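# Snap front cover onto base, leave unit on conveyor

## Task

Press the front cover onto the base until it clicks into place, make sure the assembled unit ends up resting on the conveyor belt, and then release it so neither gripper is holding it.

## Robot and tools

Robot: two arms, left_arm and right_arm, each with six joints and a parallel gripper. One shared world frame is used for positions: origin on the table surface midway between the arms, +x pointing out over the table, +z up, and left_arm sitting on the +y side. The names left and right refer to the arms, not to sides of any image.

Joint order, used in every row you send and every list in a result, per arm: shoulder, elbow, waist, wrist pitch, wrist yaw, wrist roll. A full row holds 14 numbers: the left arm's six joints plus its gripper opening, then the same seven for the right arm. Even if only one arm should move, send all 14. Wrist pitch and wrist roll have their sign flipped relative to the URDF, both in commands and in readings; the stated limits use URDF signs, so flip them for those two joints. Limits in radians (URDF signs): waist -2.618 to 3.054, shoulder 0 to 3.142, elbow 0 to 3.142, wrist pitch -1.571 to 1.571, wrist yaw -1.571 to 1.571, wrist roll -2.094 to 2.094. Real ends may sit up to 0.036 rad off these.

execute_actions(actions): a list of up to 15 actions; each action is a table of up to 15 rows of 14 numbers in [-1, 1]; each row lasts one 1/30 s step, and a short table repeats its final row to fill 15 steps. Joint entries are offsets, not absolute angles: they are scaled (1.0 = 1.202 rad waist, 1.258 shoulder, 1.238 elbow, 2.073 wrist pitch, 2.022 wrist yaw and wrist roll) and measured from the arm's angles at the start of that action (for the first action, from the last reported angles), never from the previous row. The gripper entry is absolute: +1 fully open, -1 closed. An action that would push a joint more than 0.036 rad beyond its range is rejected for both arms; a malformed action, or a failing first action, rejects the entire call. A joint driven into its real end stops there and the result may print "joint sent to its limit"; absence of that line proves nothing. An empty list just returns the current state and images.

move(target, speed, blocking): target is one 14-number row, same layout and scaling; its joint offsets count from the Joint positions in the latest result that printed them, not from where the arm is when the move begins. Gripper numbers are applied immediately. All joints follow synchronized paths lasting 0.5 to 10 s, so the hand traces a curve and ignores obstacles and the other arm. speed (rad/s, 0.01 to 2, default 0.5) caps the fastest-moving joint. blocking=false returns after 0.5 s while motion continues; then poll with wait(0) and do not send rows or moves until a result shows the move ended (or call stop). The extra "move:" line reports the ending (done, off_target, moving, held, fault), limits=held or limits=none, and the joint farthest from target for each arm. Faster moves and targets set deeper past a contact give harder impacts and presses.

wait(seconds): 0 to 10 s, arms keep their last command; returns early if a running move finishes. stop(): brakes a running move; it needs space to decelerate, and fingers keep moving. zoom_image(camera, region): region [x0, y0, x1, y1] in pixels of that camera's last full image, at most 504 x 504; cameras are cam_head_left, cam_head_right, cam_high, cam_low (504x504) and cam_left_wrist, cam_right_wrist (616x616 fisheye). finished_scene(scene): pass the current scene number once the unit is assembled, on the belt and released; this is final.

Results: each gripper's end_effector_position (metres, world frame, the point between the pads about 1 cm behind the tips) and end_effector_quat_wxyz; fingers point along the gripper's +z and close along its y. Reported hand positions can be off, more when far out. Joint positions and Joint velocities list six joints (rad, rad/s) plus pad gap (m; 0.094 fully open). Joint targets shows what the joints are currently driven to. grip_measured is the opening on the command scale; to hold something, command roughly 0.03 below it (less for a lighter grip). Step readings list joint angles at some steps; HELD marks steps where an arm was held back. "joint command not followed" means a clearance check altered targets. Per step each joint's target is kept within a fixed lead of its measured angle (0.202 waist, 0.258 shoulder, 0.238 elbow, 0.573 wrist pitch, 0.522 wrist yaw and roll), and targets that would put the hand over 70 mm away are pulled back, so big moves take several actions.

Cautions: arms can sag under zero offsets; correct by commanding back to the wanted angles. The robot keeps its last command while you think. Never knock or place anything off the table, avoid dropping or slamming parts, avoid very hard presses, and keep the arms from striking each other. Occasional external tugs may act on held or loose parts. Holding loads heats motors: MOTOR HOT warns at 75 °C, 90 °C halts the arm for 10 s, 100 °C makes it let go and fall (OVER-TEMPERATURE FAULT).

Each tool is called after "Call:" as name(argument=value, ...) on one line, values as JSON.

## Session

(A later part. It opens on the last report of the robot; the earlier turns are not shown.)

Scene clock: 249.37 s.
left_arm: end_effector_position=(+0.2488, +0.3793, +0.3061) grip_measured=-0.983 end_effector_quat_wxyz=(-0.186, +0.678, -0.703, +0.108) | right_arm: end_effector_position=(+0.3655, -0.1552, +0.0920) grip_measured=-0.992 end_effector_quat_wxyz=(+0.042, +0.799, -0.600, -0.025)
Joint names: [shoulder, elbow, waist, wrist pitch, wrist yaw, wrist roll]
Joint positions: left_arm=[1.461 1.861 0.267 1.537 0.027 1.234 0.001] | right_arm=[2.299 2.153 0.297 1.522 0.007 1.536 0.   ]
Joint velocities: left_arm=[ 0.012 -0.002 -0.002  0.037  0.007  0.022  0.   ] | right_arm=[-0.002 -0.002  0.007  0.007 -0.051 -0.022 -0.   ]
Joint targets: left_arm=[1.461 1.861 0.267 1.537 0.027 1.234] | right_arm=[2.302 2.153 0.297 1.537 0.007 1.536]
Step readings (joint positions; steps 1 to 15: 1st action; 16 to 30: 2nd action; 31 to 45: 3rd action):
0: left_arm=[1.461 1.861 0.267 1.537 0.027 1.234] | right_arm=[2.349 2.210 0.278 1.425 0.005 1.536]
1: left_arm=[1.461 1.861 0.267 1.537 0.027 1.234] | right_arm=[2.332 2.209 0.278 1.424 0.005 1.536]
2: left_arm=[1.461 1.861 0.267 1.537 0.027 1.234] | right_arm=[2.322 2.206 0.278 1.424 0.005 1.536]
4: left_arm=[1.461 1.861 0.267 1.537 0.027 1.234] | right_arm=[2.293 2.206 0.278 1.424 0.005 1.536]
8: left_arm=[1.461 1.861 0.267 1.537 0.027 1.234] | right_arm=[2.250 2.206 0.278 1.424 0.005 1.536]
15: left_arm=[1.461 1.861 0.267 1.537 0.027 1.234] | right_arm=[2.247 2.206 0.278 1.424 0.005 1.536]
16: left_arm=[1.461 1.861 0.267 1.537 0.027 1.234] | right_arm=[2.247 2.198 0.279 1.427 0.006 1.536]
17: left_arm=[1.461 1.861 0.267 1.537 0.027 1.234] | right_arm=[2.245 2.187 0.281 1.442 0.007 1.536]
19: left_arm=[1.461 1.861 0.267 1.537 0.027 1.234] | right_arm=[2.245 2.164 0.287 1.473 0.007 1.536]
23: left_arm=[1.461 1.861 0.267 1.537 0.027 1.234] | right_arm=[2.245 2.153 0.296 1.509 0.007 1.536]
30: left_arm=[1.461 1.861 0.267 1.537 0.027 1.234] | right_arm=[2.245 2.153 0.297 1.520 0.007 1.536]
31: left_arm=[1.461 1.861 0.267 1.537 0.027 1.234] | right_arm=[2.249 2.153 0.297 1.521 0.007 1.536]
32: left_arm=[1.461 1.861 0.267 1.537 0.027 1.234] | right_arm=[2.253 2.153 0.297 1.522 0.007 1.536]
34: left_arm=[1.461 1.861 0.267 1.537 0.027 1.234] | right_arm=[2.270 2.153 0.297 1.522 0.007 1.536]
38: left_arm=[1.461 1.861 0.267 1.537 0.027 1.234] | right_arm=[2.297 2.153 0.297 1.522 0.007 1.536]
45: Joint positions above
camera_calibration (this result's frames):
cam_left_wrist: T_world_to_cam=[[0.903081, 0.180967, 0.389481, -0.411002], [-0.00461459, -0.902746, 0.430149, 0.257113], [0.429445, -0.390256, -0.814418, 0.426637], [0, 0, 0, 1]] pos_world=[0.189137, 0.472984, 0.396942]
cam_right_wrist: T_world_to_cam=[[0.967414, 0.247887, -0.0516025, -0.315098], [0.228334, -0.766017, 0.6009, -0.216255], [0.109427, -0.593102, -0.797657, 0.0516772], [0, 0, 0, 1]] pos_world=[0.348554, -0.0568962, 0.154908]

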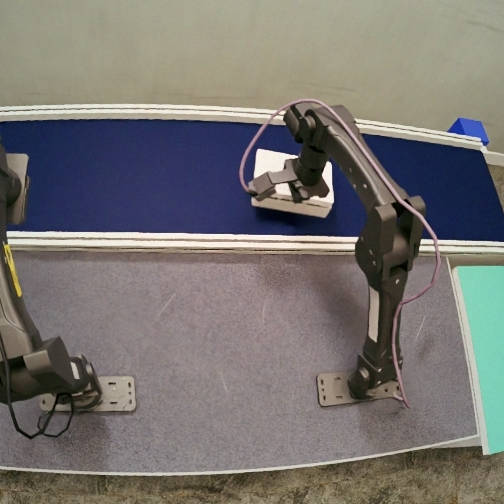

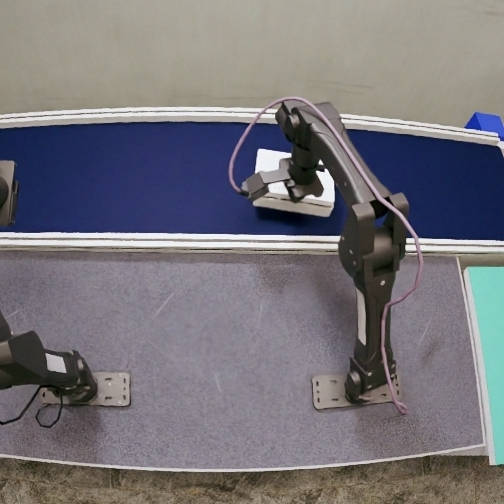

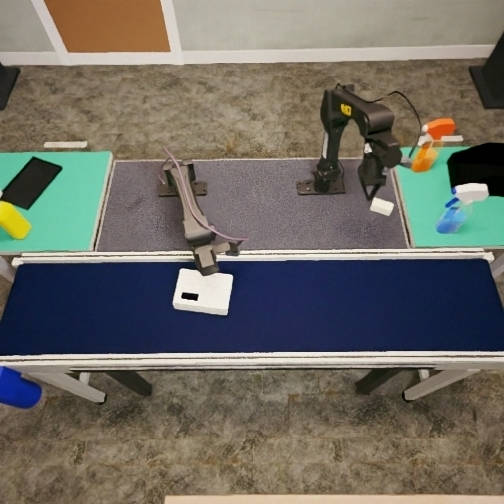

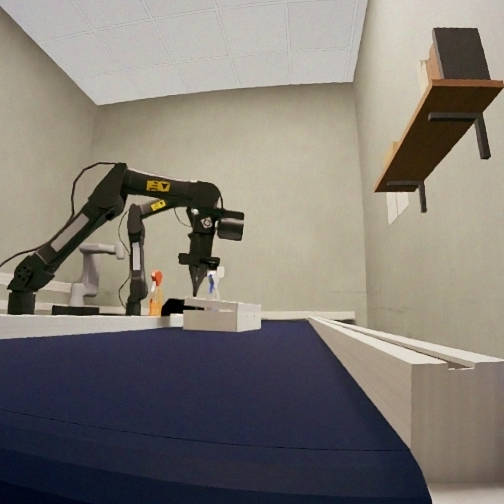

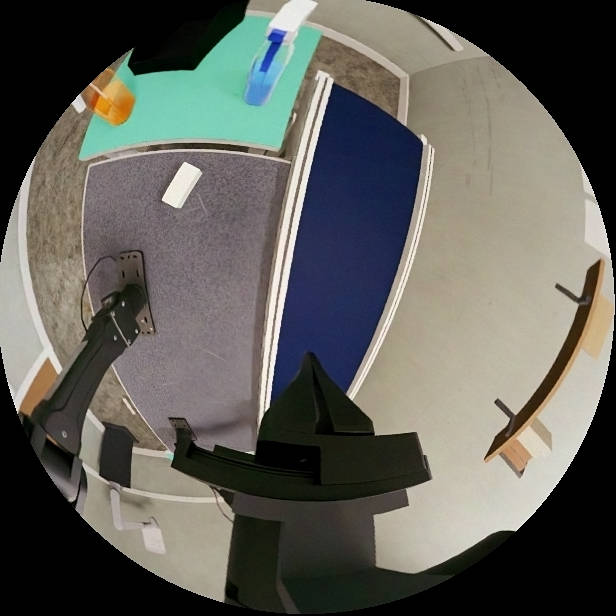

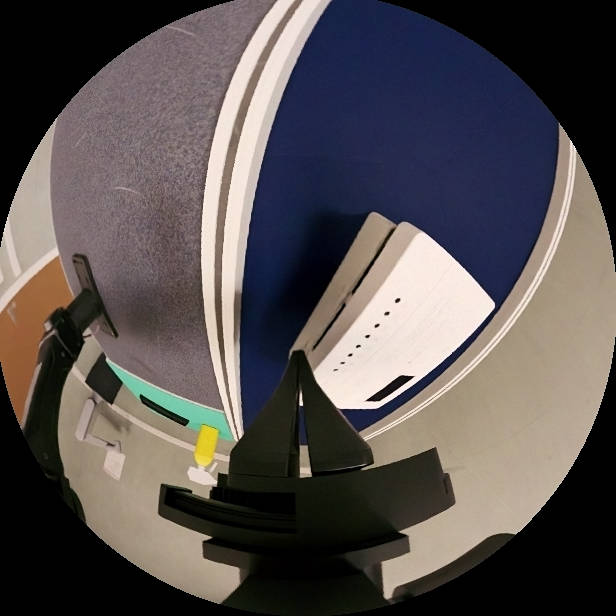

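The tapered finger will push forward and down on the edge.

Call:
execute_actions(actions=[[[0,0,0,0,0,0,-1,0.035,0,0,0.007,0,0,-1]],[[0,0,0,0,0,0,-1,0,0,-0.015,-0.018,0,0,-1]],[[0,0,0,0,0,0,-1,0,0,-0.015,-0.018,0,0,-1]]])

Call:
zoom_image(camera="cam_low", region=[160,260,280,340])

Scene clock: 255.83 s.
left_arm: end_effector_position=(+0.2488, +0.3793, +0.3061) grip_measured=-0.983 end_effector_quat_wxyz=(-0.186, +0.678, -0.703, +0.108) | right_arm: end_effector_position=(+0.3772, -0.1606, +0.0759) grip_measured=-0.992 end_effector_quat_wxyz=(+0.040, +0.793, -0.608, -0.023)
Joint names: [shoulder, elbow, waist, wrist pitch, wrist yaw, wrist roll]
Joint positions: left_arm=[1.461 1.861 0.267 1.537 0.027 1.234 0.001] | right_arm=[2.336 2.153 0.277 1.479 0.008 1.536 0.   ]
Joint velocities: left_arm=[ 0.002 -0.007 -0.007 -0.022 -0.007  0.051  0.   ] | right_arm=[0.007 0.002 0.012 0.007 0.037 0.007 0.   ]
Joint targets: left_arm=[1.461 1.861 0.267 1.537 0.027 1.234] | right_arm=[2.336 2.153 0.268 1.457 0.008 1.536]
Step readings (joint positions; steps 1 to 15: 1st action; 16 to 30: 2nd action; 31 to 45: 3rd action):
0: left_arm=[1.461 1.861 0.267 1.537 0.027 1.234] | right_arm=[2.299 2.153 0.297 1.522 0.007 1.536]
1: left_arm=[1.461 1.861 0.267 1.537 0.027 1.234] | right_arm=[2.302 2.153 0.297 1.523 0.007 1.536]
2: left_arm=[1.461 1.861 0.267 1.537 0.027 1.234] | right_arm=[2.305 2.153 0.297 1.523 0.007 1.536]
4: left_arm=[1.461 1.861 0.267 1.537 0.027 1.234] | right_arm=[2.316 2.153 0.297 1.524 0.007 1.536]
8: left_arm=[1.461 1.861 0.267 1.537 0.027 1.234] | right_arm=[2.335 2.153 0.297 1.524 0.008 1.536]
15: left_arm=[1.461 1.861 0.267 1.537 0.027 1.234] | right_arm=[2.336 2.153 0.297 1.524 0.008 1.536]
16: left_arm=[1.461 1.861 0.267 1.537 0.027 1.234] | right_arm=[2.336 2.153 0.296 1.521 0.008 1.536]
17: left_arm=[1.461 1.861 0.267 1.537 0.027 1.234] | right_arm=[2.336 2.153 0.295 1.515 0.008 1.536]
19: left_arm=[1.461 1.861 0.267 1.537 0.027 1.234] | right_arm=[2.336 2.153 0.291 1.505 0.008 1.536]
23: left_arm=[1.461 1.861 0.267 1.537 0.027 1.234] | right_arm=[2.336 2.153 0.286 1.495 0.008 1.536]
30: left_arm=[1.461 1.861 0.267 1.537 0.027 1.234] | right_arm=[2.336 2.153 0.285 1.494 0.008 1.536]
31: left_arm=[1.461 1.861 0.267 1.537 0.027 1.234] | right_arm=[2.336 2.153 0.285 1.492 0.008 1.536]
32: left_arm=[1.461 1.861 0.267 1.537 0.027 1.234] | right_arm=[2.336 2.153 0.284 1.490 0.008 1.536]
34: left_arm=[1.461 1.861 0.267 1.537 0.027 1.234] | right_arm=[2.336 2.153 0.281 1.486 0.008 1.536]
38: left_arm=[1.461 1.861 0.267 1.537 0.027 1.234] | right_arm=[2.336 2.153 0.277 1.480 0.008 1.536]
45: Joint positions above
camera_calibration (this result's frames):
cam_left_wrist: T_world_to_cam=[[0.903081, 0.180967, 0.389481, -0.411002], [-0.00461459, -0.902746, 0.430149, 0.257113], [0.429445, -0.390256, -0.814418, 0.426637], [0, 0, 0, 1]] pos_world=[0.189137, 0.472984, 0.396942]
cam_right_wrist: T_world_to_cam=[[0.972431, 0.228794, -0.0450637, -0.33131], [0.20925, -0.770861, 0.601654, -0.207018], [0.102917, -0.594497, -0.797484, 0.0365774], [0, 0, 0, 1]] pos_world=[0.36173, -0.0620349, 0.138793]

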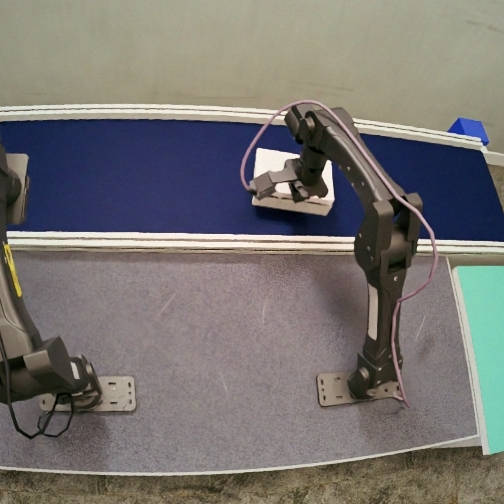

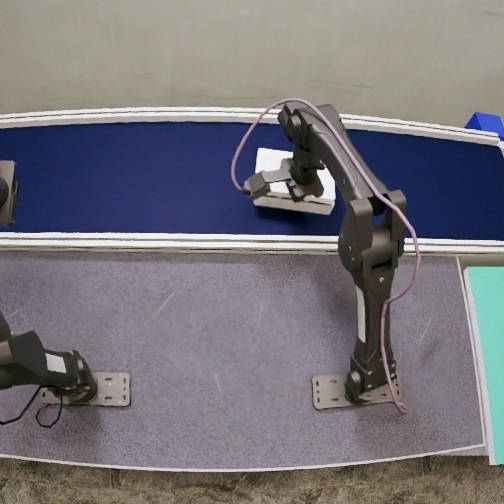

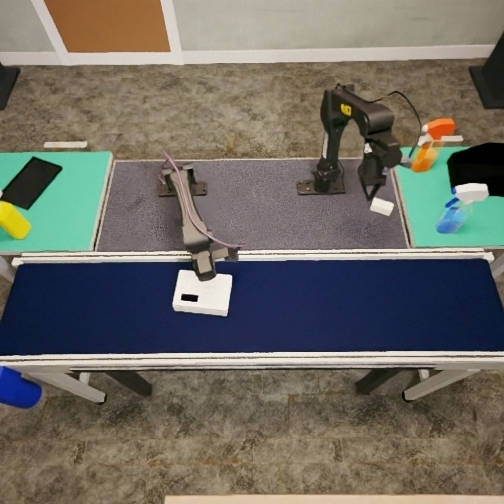

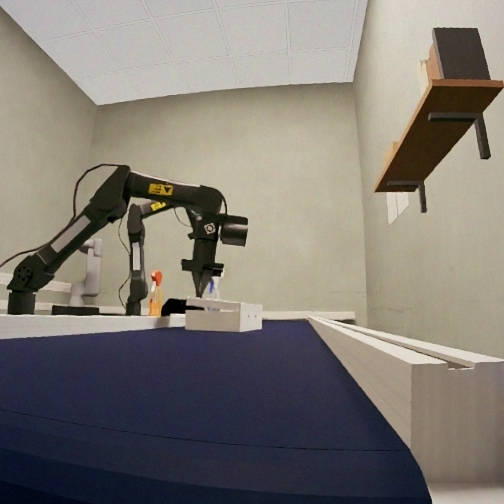

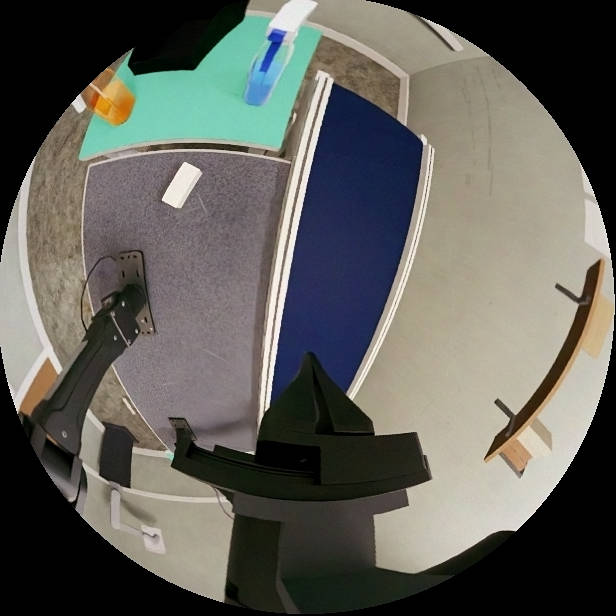

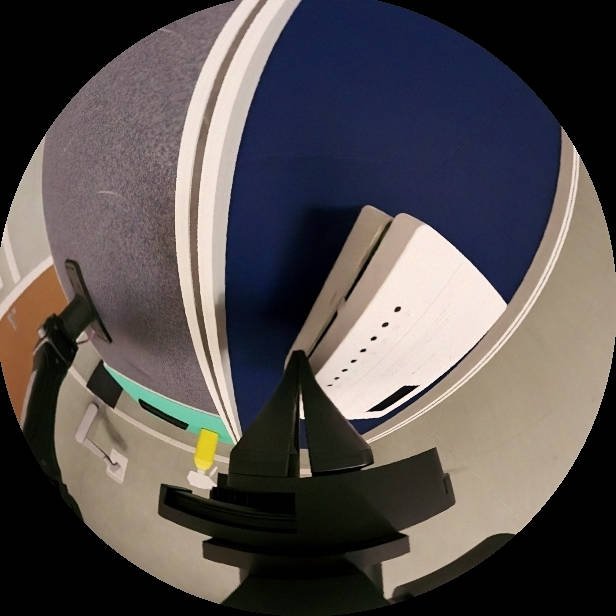

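Region (160, 260, 280, 340) of cam_low's 504x504 image, scaled by 4.200, with more detail than that image has.

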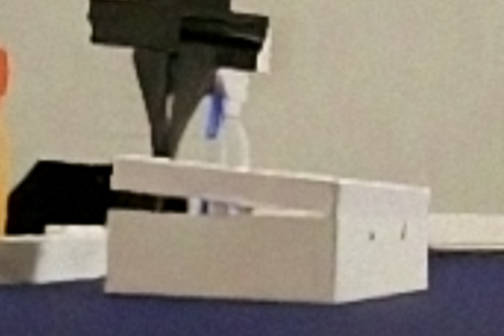

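No change; regrip.

Call:
move(target=[0,0,0,0,0,0,-1,-0.46,0,0,0,0,0,-0.4], speed=0.8)

Call:
move(target=[0,0,0,0,0,0,-1,0,-0.55,0.1,-0.8,0.17,0,-0.4], speed=1.3)

Call:
move(target=[0,0,0,0,0,0,-1,0,-0.78,0.11,-0.65,0.17,0,-0.4], speed=1.3)

Scene clock: 266.57 s.
left_arm: end_effector_position=(+0.2488, +0.3793, +0.3061) grip_measured=-0.983 end_effector_quat_wxyz=(-0.186, +0.678, -0.703, +0.108) | right_arm: end_effector_position=(+0.3362, -0.1734, +0.3109) grip_measured=-0.403 end_effector_quat_wxyz=(-0.199, +0.768, -0.591, +0.147)
Joint names: [shoulder, elbow, waist, wrist pitch, wrist yaw, wrist roll]
Joint positions: left_arm=[1.461 1.861 0.267 1.537 0.027 1.234 0.001] | right_arm=[1.752 2.153 0.277 1.471 0.01  1.536 0.028]
Joint velocities: left_arm=[-0.012 -0.007 -0.002  0.022  0.007  0.051  0.001] | right_arm=[-0.002 -0.012 -0.007  0.037  0.037  0.007 -0.001]
Joint targets: left_arm=[1.461 1.861 0.267 1.537 0.027 1.234] | right_arm=[1.758 2.153 0.277 1.479 0.009 1.536]
move: done; limits=none; left_arm: farthest joint: the waist, 0.000 radians from its target (0.000 radians at the start); right_arm: farthest joint: the wrist pitch, 0.008 radians from its target (0.000 radians at the start)
camera_calibration (this result's frames):
cam_left_wrist: T_world_to_cam=[[0.903081, 0.180967, 0.389481, -0.411002], [-0.00461459, -0.902746, 0.430149, 0.257113], [0.429445, -0.390256, -0.814418, 0.426637], [0, 0, 0, 1]] pos_world=[0.189137, 0.472984, 0.396942]
cam_right_wrist: T_world_to_cam=[[0.834398, 0.18654, 0.518635, -0.41415], [-0.108184, -0.867249, 0.485979, -0.223791], [0.54044, -0.461608, -0.70345, 0.0673143], [0, 0, 0, 1]] pos_world=[0.284976, -0.0857544, 0.370903]

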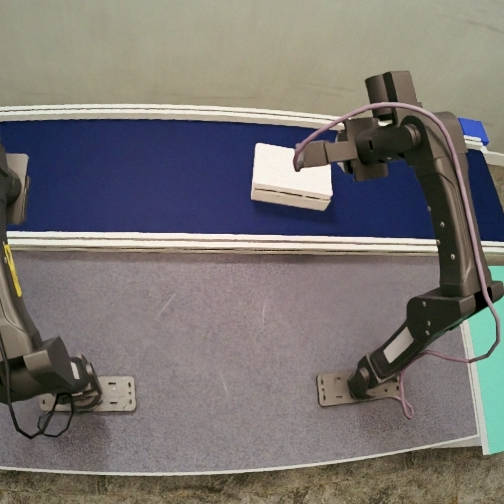

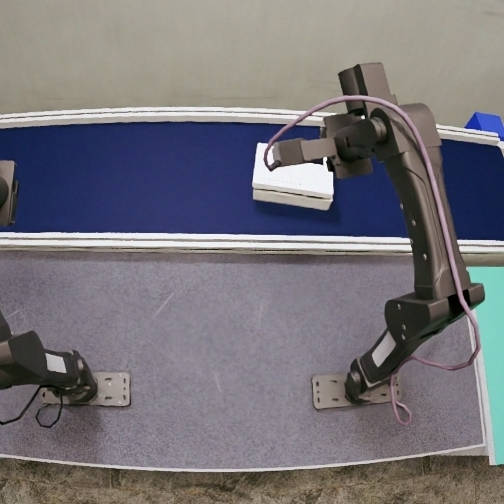

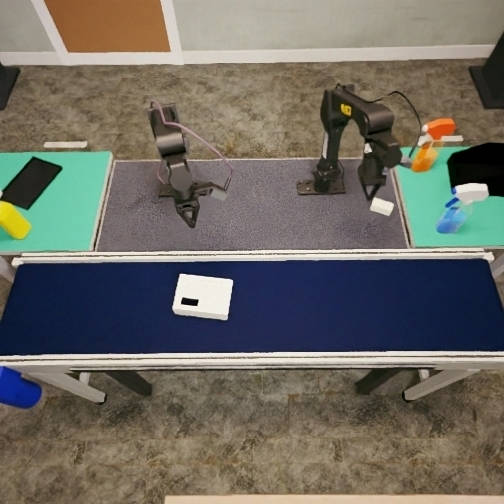

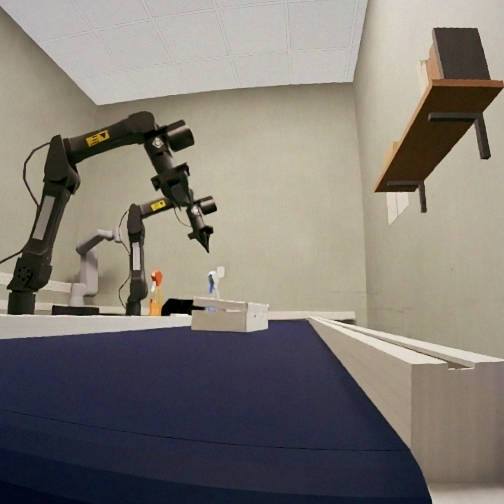

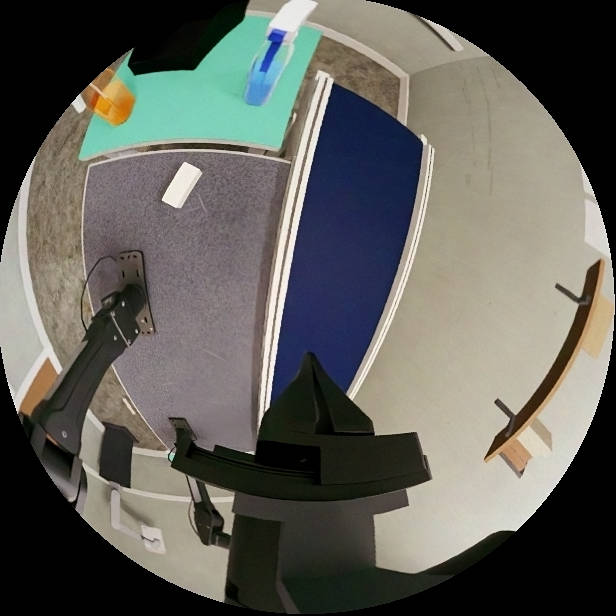

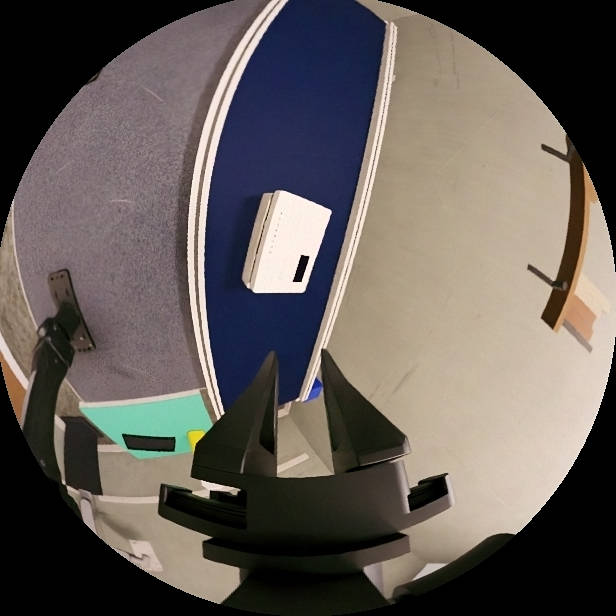

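Scene clock: 268.83 s.
left_arm: end_effector_position=(+0.2488, +0.3793, +0.3061) grip_measured=-0.983 end_effector_quat_wxyz=(-0.186, +0.678, -0.703, +0.108) | right_arm: end_effector_position=(+0.4987, -0.1191, +0.3495) grip_measured=-0.403 end_effector_quat_wxyz=(+0.495, -0.536, +0.505, -0.462)
Joint names: [shoulder, elbow, waist, wrist pitch, wrist yaw, wrist roll]
Joint positions: left_arm=[1.461 1.861 0.267 1.537 0.027 1.234 0.001] | right_arm=[ 1.752  1.482  0.389 -0.181  0.344  1.536  0.028]
Joint velocities: left_arm=[-0.007  0.012  0.002 -0.051 -0.007  0.007 -0.001] | right_arm=[-0.002 -0.002  0.007  0.007  0.007 -0.037  0.   ]
Joint targets: left_arm=[1.461 1.861 0.267 1.537 0.027 1.234] | right_arm=[1.752 1.471 0.397 -0.187 0.354 1.536]
move: done; limits=none; left_arm: farthest joint: the waist, 0.000 radians from its target (0.000 radians at the start); right_arm: farthest joint: the elbow, 0.010 radians from its target (0.681 radians at the start)
camera_calibration (this result's frames):
cam_left_wrist: T_world_to_cam=[[0.903081, 0.180967, 0.389481, -0.411002], [-0.00461459, -0.902746, 0.430149, 0.257113], [0.429445, -0.390256, -0.814418, 0.426637], [0, 0, 0, 1]] pos_world=[0.189137, 0.472984, 0.396942]
cam_right_wrist: T_world_to_cam=[[0.0399973, -0.0334802, 0.998639, -0.377675], [-0.539635, -0.841873, -0.00661115, 0.212517], [0.840949, -0.538636, -0.0517398, -0.355052], [0, 0, 0, 1]] pos_world=[0.428368, -0.024976, 0.360195]

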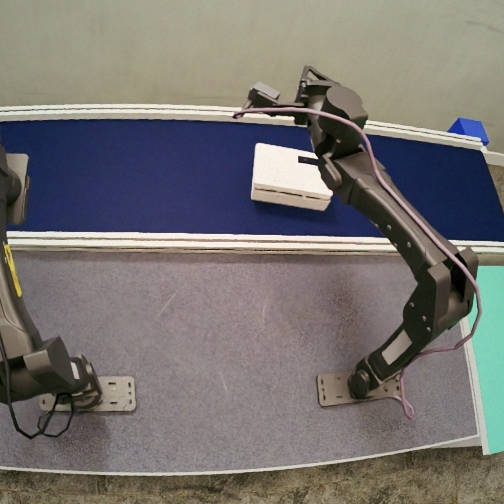

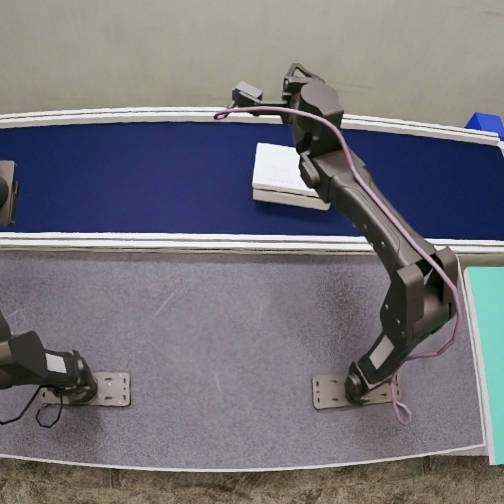

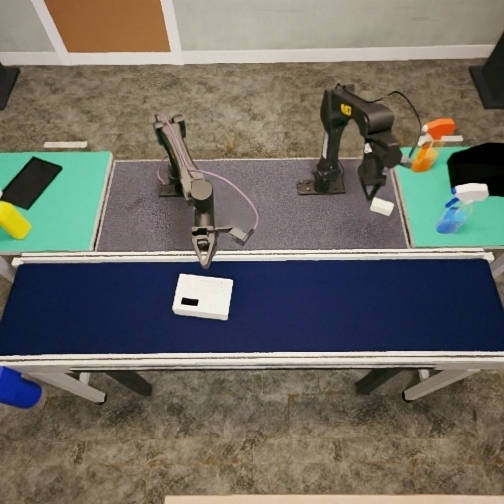

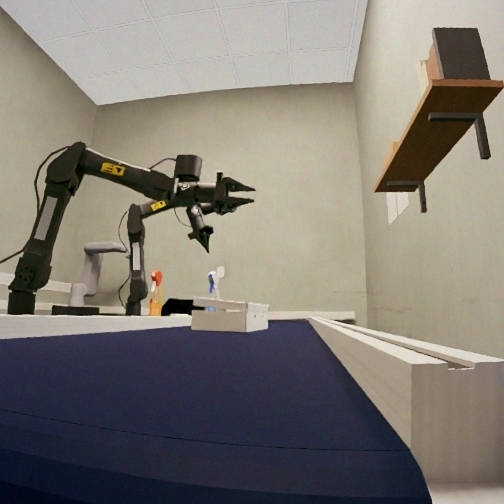

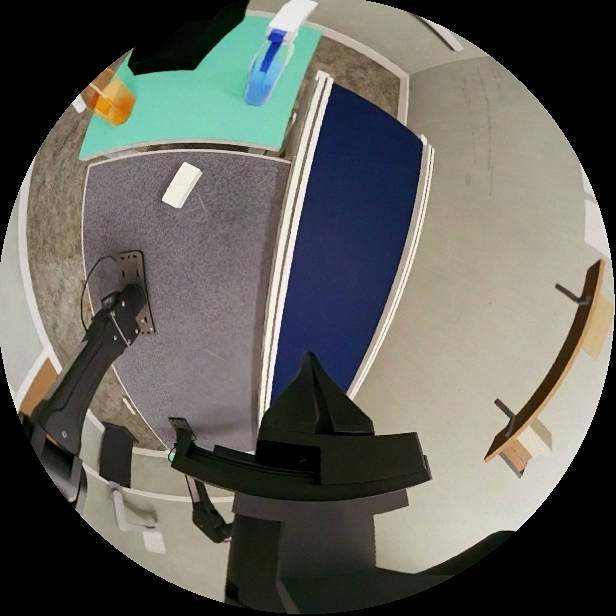

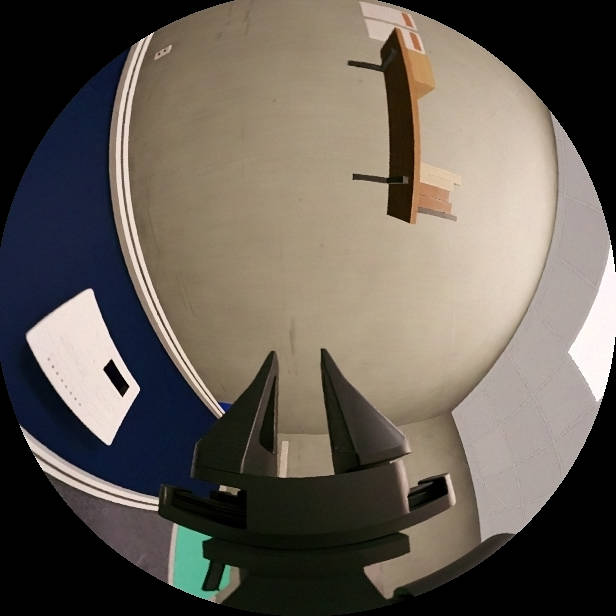

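Scene clock: 270.83 s.
left_arm: end_effector_position=(+0.2488, +0.3793, +0.3061) grip_measured=-0.983 end_effector_quat_wxyz=(-0.186, +0.678, -0.703, +0.108) | right_arm: end_effector_position=(+0.3716, -0.1754, +0.2286) grip_measured=-0.403 end_effector_quat_wxyz=(+0.567, -0.347, +0.517, -0.539)
Joint names: [shoulder, elbow, waist, wrist pitch, wrist yaw, wrist roll]
Joint positions: left_arm=[1.461 1.861 0.267 1.537 0.027 1.234 0.001] | right_arm=[ 1.752  0.528  0.512 -1.518  0.679  1.539  0.028]
Joint velocities: left_arm=[ 0.012 -0.017  0.002  0.066 -0.051  0.007 -0.001] | right_arm=[-0.022 -0.022 -0.012  0.007  0.007  0.066  0.001]
Joint targets: left_arm=[1.461 1.861 0.267 1.537 0.027 1.234] | right_arm=[1.752 0.517 0.521 -1.529 0.688 1.536]
move: done; limits=none; left_arm: farthest joint: the waist, 0.000 radians from its target (0.000 radians at the start); right_arm: farthest joint: the elbow, 0.011 radians from its target (0.966 radians at the start)
camera_calibration (this result's frames):
cam_left_wrist: T_world_to_cam=[[0.903081, 0.180967, 0.389481, -0.411002], [-0.00461459, -0.902746, 0.430149, 0.257113], [0.429445, -0.390256, -0.814418, 0.426637], [0, 0, 0, 1]] pos_world=[0.189137, 0.472984, 0.396942]
cam_right_wrist: T_world_to_cam=[[-0.3002, -0.201022, 0.932454, -0.141567], [-0.645989, -0.676407, -0.353796, 0.243594], [0.701839, -0.708565, 0.0731998, -0.291453], [0, 0, 0, 1]] pos_world=[0.319414, -0.0702028, 0.239521]

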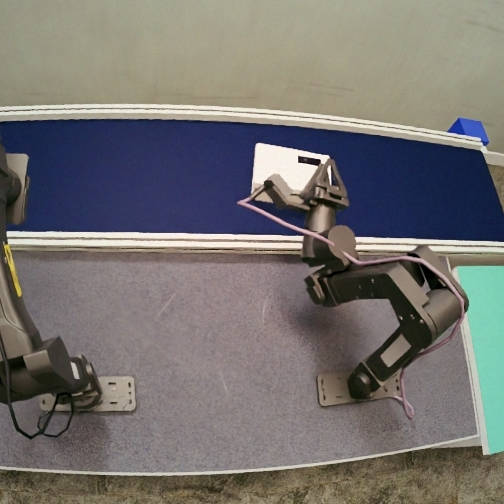

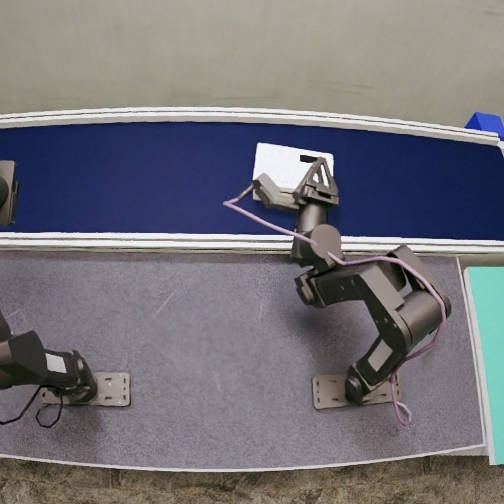

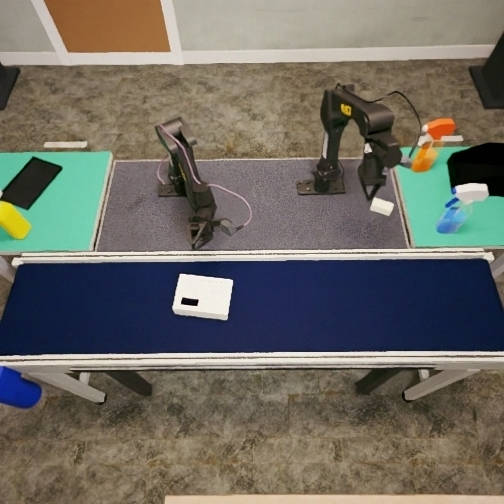

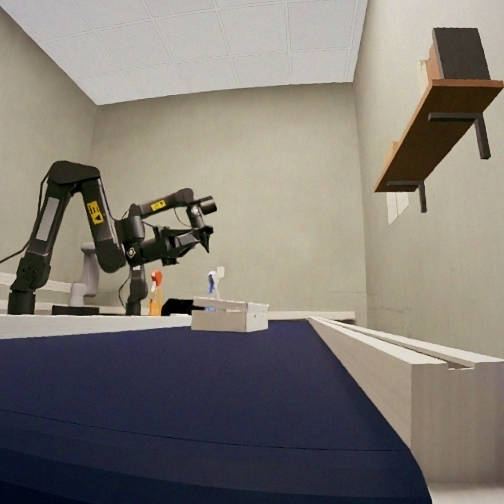

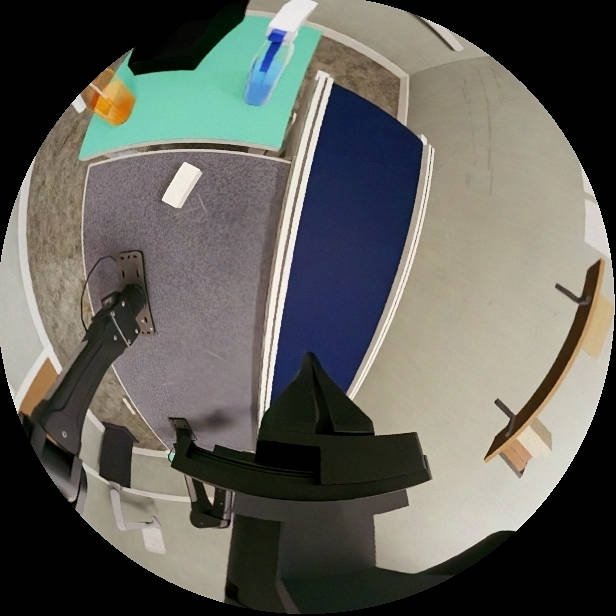

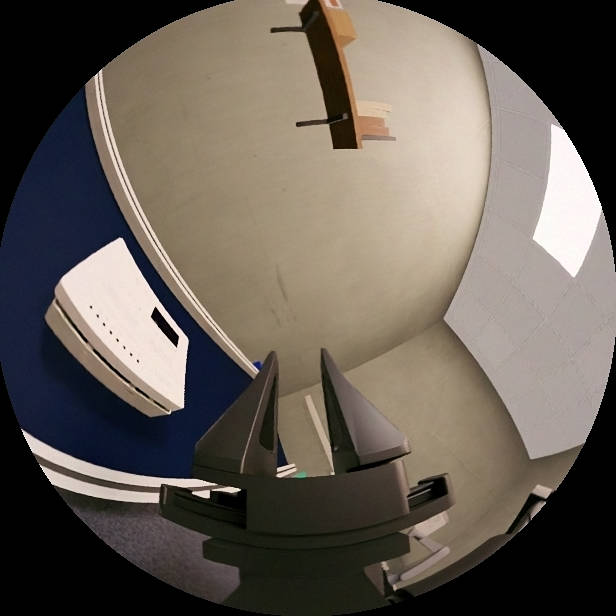

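Unit shifted ~+2 cm in total.

Call:
move(target=[0,0,0,0,0,0,-1,0.315,0.035,0.02,-0.012,-0.02,0,-0.4])

Call:
zoom_image(camera="cam_right_wrist", region=[180,180,420,420])

Call:
zoom_image(camera="cam_low", region=[160,260,280,340])

Scene clock: 277.20 s.
left_arm: end_effector_position=(+0.2488, +0.3793, +0.3061) grip_measured=-0.983 end_effector_quat_wxyz=(-0.186, +0.678, -0.703, +0.108) | right_arm: end_effector_position=(+0.3865, -0.1539, +0.0833) grip_measured=-0.403 end_effector_quat_wxyz=(+0.463, -0.485, +0.535, -0.514)
Joint names: [shoulder, elbow, waist, wrist pitch, wrist yaw, wrist roll]
Joint positions: left_arm=[1.461 1.861 0.267 1.537 0.027 1.234 0.001] | right_arm=[ 2.139  0.55   0.527 -1.535  0.648  1.54   0.028]
Joint velocities: left_arm=[ 0.002 -0.007 -0.007  0.066 -0.007  0.037 -0.   ] | right_arm=[-0.012 -0.002  0.007  0.007 -0.037  0.037 -0.001]
Joint targets: left_arm=[1.461 1.861 0.267 1.537 0.027 1.234] | right_arm=[2.149 0.571 0.536 -1.543 0.638 1.539]
move: off_target (right_arm); limits=none; left_arm: farthest joint: the waist, 0.000 radians from its target (0.000 radians at the start); right_arm: farthest joint: the elbow, 0.022 radians from its target (0.044 radians at the start)
camera_calibration (this result's frames):
cam_left_wrist: T_world_to_cam=[[0.903081, 0.180967, 0.389481, -0.411002], [-0.00461459, -0.902746, 0.430149, 0.257113], [0.429445, -0.390256, -0.814418, 0.426637], [0, 0, 0, 1]] pos_world=[0.189137, 0.472984, 0.396942]
cam_right_wrist: T_world_to_cam=[[-0.0049948, -0.0286808, 0.999576, -0.0904183], [-0.669952, -0.741996, -0.0246377, 0.188147], [0.742388, -0.669791, -0.0155086, -0.278422], [0, 0, 0, 1]] pos_world=[0.332295, -0.0494735, 0.0906975]

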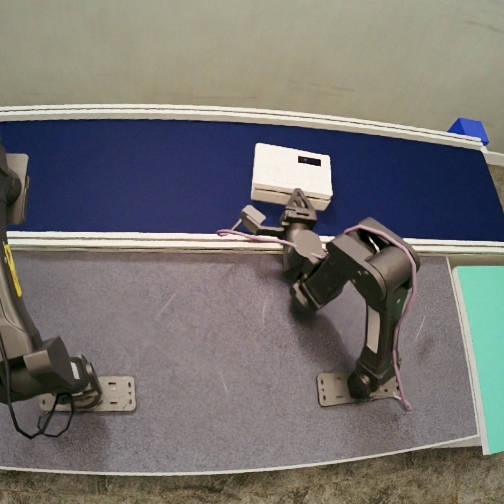

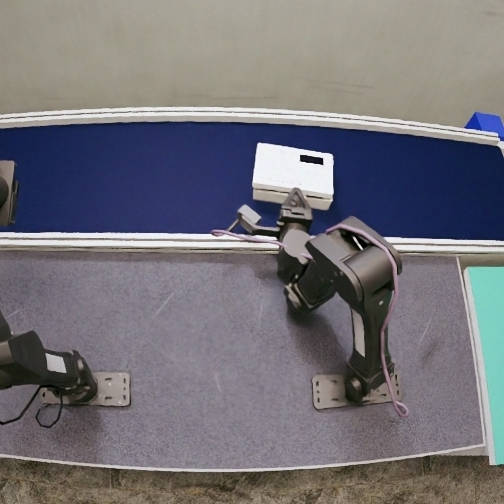

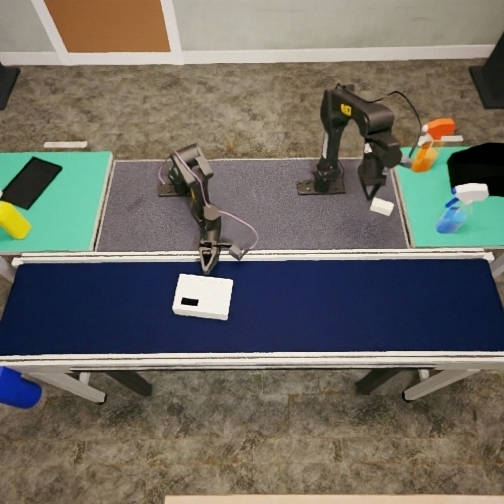

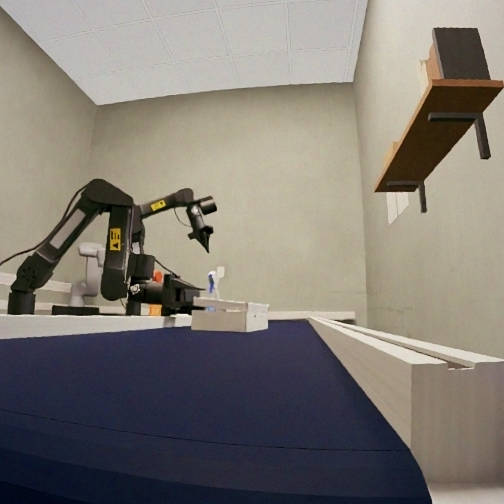

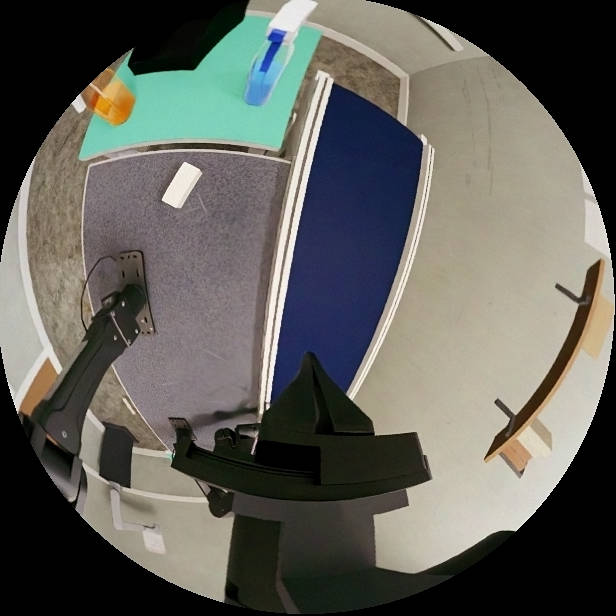

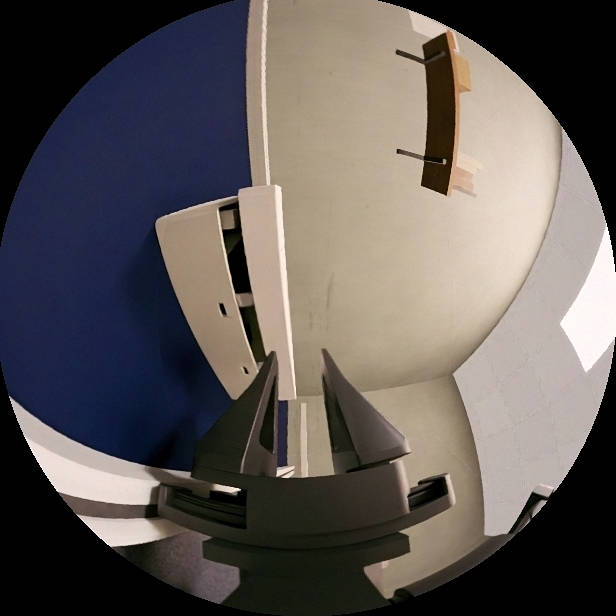

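Region (180, 180, 420, 420) of cam_right_wrist's 616x616 image, scaled by 2.100, with more detail than that image has.

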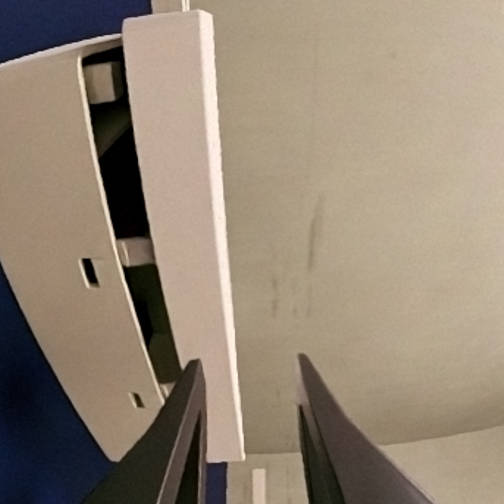

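Region (160, 260, 280, 340) of cam_low's 504x504 image, scaled by 4.200, with more detail than that image has.

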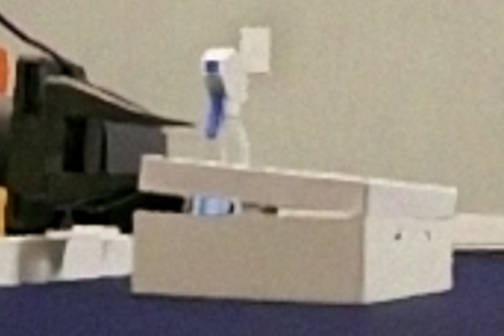

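Call:
execute_actions(actions=[[[0,0,0,0,0,0,-1,0.005,0.015,0,0.018,0,0,-0.4]],[[0,0,0,0,0,0,-1,0.025,0.045,0,-0.003,0,0,-0.4]]])

Call:
zoom_image(camera="cam_right_wrist", region=[180,180,420,420])

Scene clock: 283.37 s.
left_arm: end_effector_position=(+0.2488, +0.3793, +0.3061) grip_measured=-0.983 end_effector_quat_wxyz=(-0.186, +0.678, -0.703, +0.108) | right_arm: end_effector_position=(+0.3942, -0.1492, +0.0824) grip_measured=-0.403 end_effector_quat_wxyz=(+0.462, -0.486, +0.535, -0.514)
Joint names: [shoulder, elbow, waist, wrist pitch, wrist yaw, wrist roll]
Joint positions: left_arm=[1.461 1.861 0.267 1.537 0.027 1.234 0.001] | right_arm=[ 2.154  0.588  0.527 -1.511  0.648  1.541  0.028]
Joint velocities: left_arm=[-0.012  0.002  0.002 -0.022  0.007  0.095  0.001] | right_arm=[-0.002  0.017  0.007 -0.007 -0.007 -0.022 -0.002]
Joint targets: left_arm=[1.461 1.861 0.267 1.537 0.027 1.234] | right_arm=[2.171 0.605 0.527 -1.516 0.648 1.541]
Step readings (joint positions; steps 1 to 15: 1st action; 16 to 30: 2nd action):
0: left_arm=[1.461 1.861 0.267 1.537 0.027 1.234] | right_arm=[2.139 0.550 0.527 -1.535 0.648 1.540]
1: left_arm=[1.461 1.861 0.267 1.537 0.027 1.234] | right_arm=[2.139 0.550 0.527 -1.532 0.648 1.540]
2: left_arm=[1.461 1.861 0.267 1.537 0.027 1.234] | right_arm=[2.139 0.550 0.527 -1.529 0.648 1.540]
4: left_arm=[1.461 1.861 0.267 1.537 0.027 1.234] | right_arm=[2.139 0.550 0.527 -1.520 0.648 1.541]
8: left_arm=[1.461 1.861 0.267 1.537 0.027 1.234] | right_arm=[2.139 0.550 0.527 -1.513 0.648 1.541]
15: left_arm=[1.461 1.861 0.267 1.537 0.027 1.234] | right_arm=[2.139 0.550 0.527 -1.510 0.648 1.541]
16: left_arm=[1.461 1.861 0.267 1.537 0.027 1.234] | right_arm=[2.142 0.555 0.527 -1.510 0.648 1.541]
17: left_arm=[1.461 1.861 0.267 1.537 0.027 1.234] | right_arm=[2.147 0.566 0.527 -1.510 0.648 1.541]
19: left_arm=[1.461 1.861 0.267 1.537 0.027 1.234] | right_arm=[2.154 0.583 0.527 -1.510 0.648 1.541]
23: left_arm=[1.461 1.861 0.267 1.537 0.027 1.234] | right_arm=[2.154 0.588 0.527 -1.511 0.648 1.541]
30: Joint positions above
camera_calibration (this result's frames):
cam_left_wrist: T_world_to_cam=[[0.903081, 0.180967, 0.389481, -0.411002], [-0.00461459, -0.902746, 0.430149, 0.257113], [0.429445, -0.390256, -0.814418, 0.426637], [0, 0, 0, 1]] pos_world=[0.189137, 0.472984, 0.396942]
cam_right_wrist: T_world_to_cam=[[-0.00426587, -0.0275257, 0.999612, -0.0894173], [-0.669944, -0.742046, -0.0232923, 0.196624], [0.742399, -0.669784, -0.0152752, -0.281023], [0, 0, 0, 1]] pos_world=[0.339977, -0.0447818, 0.0896698]

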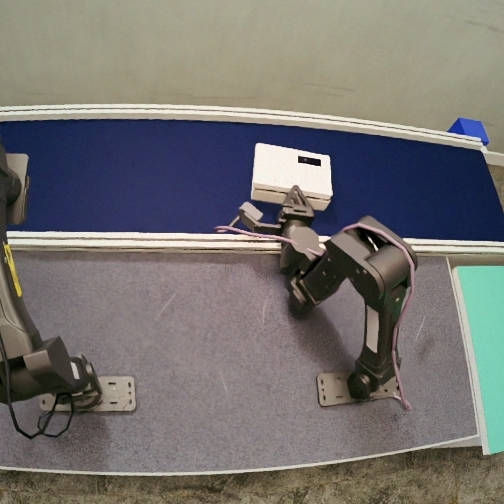

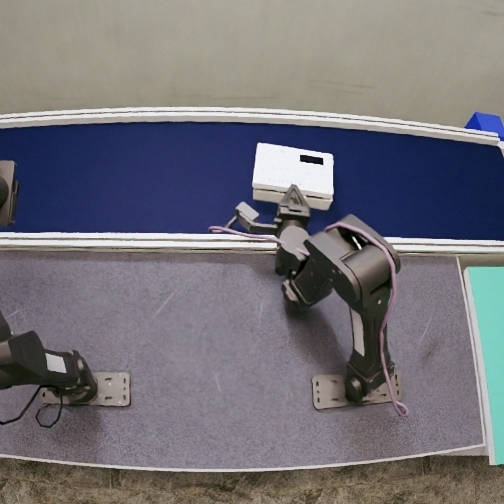

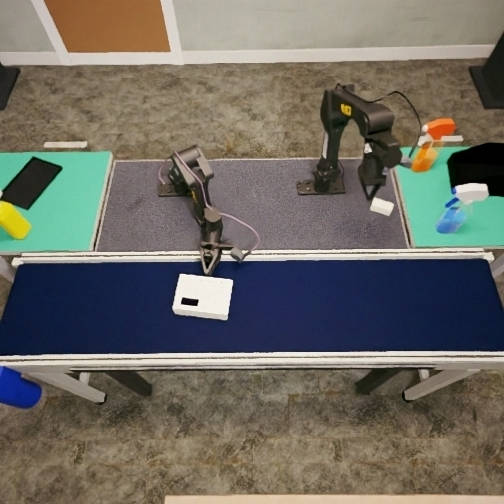

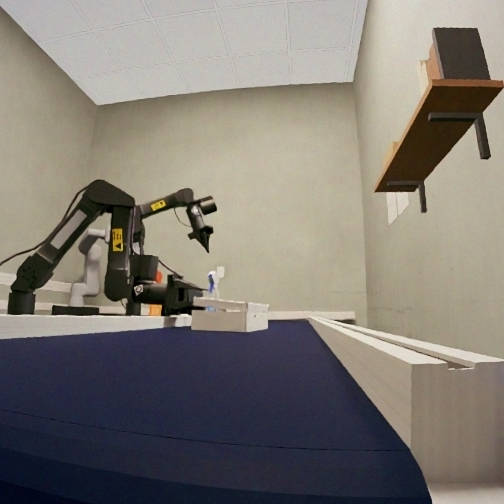

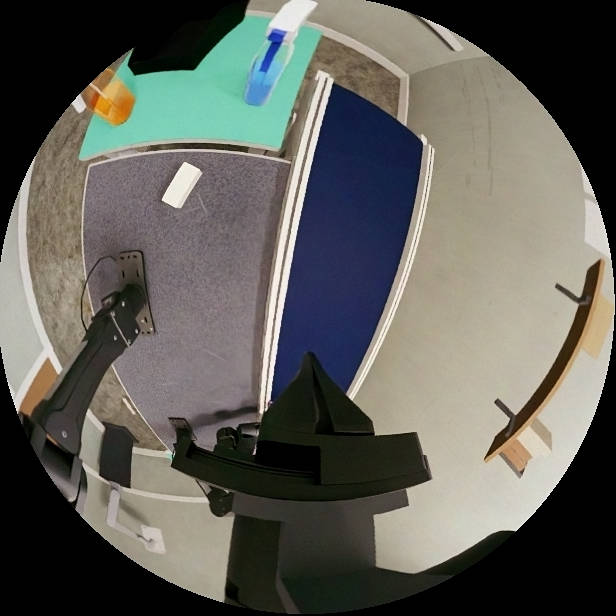

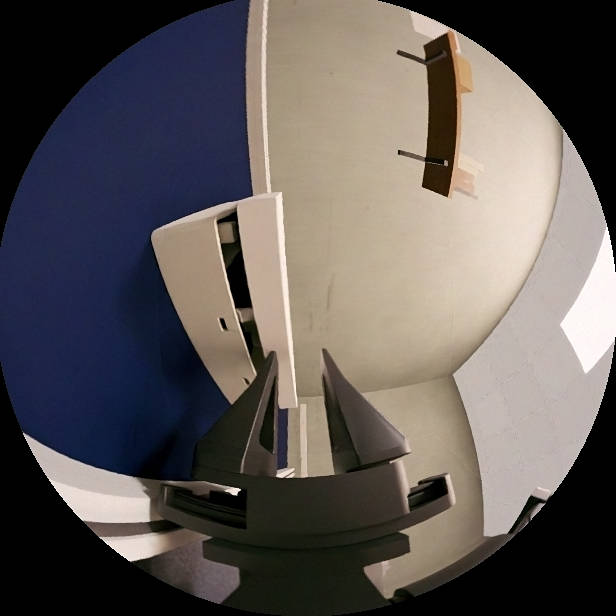

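Region (180, 180, 420, 420) of cam_right_wrist's 616x616 image, scaled by 2.100, with more detail than that image has.

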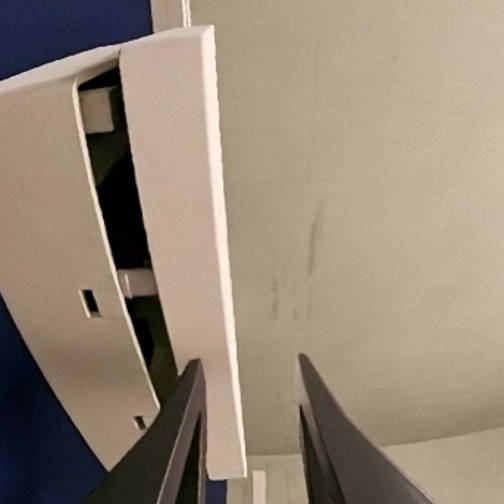

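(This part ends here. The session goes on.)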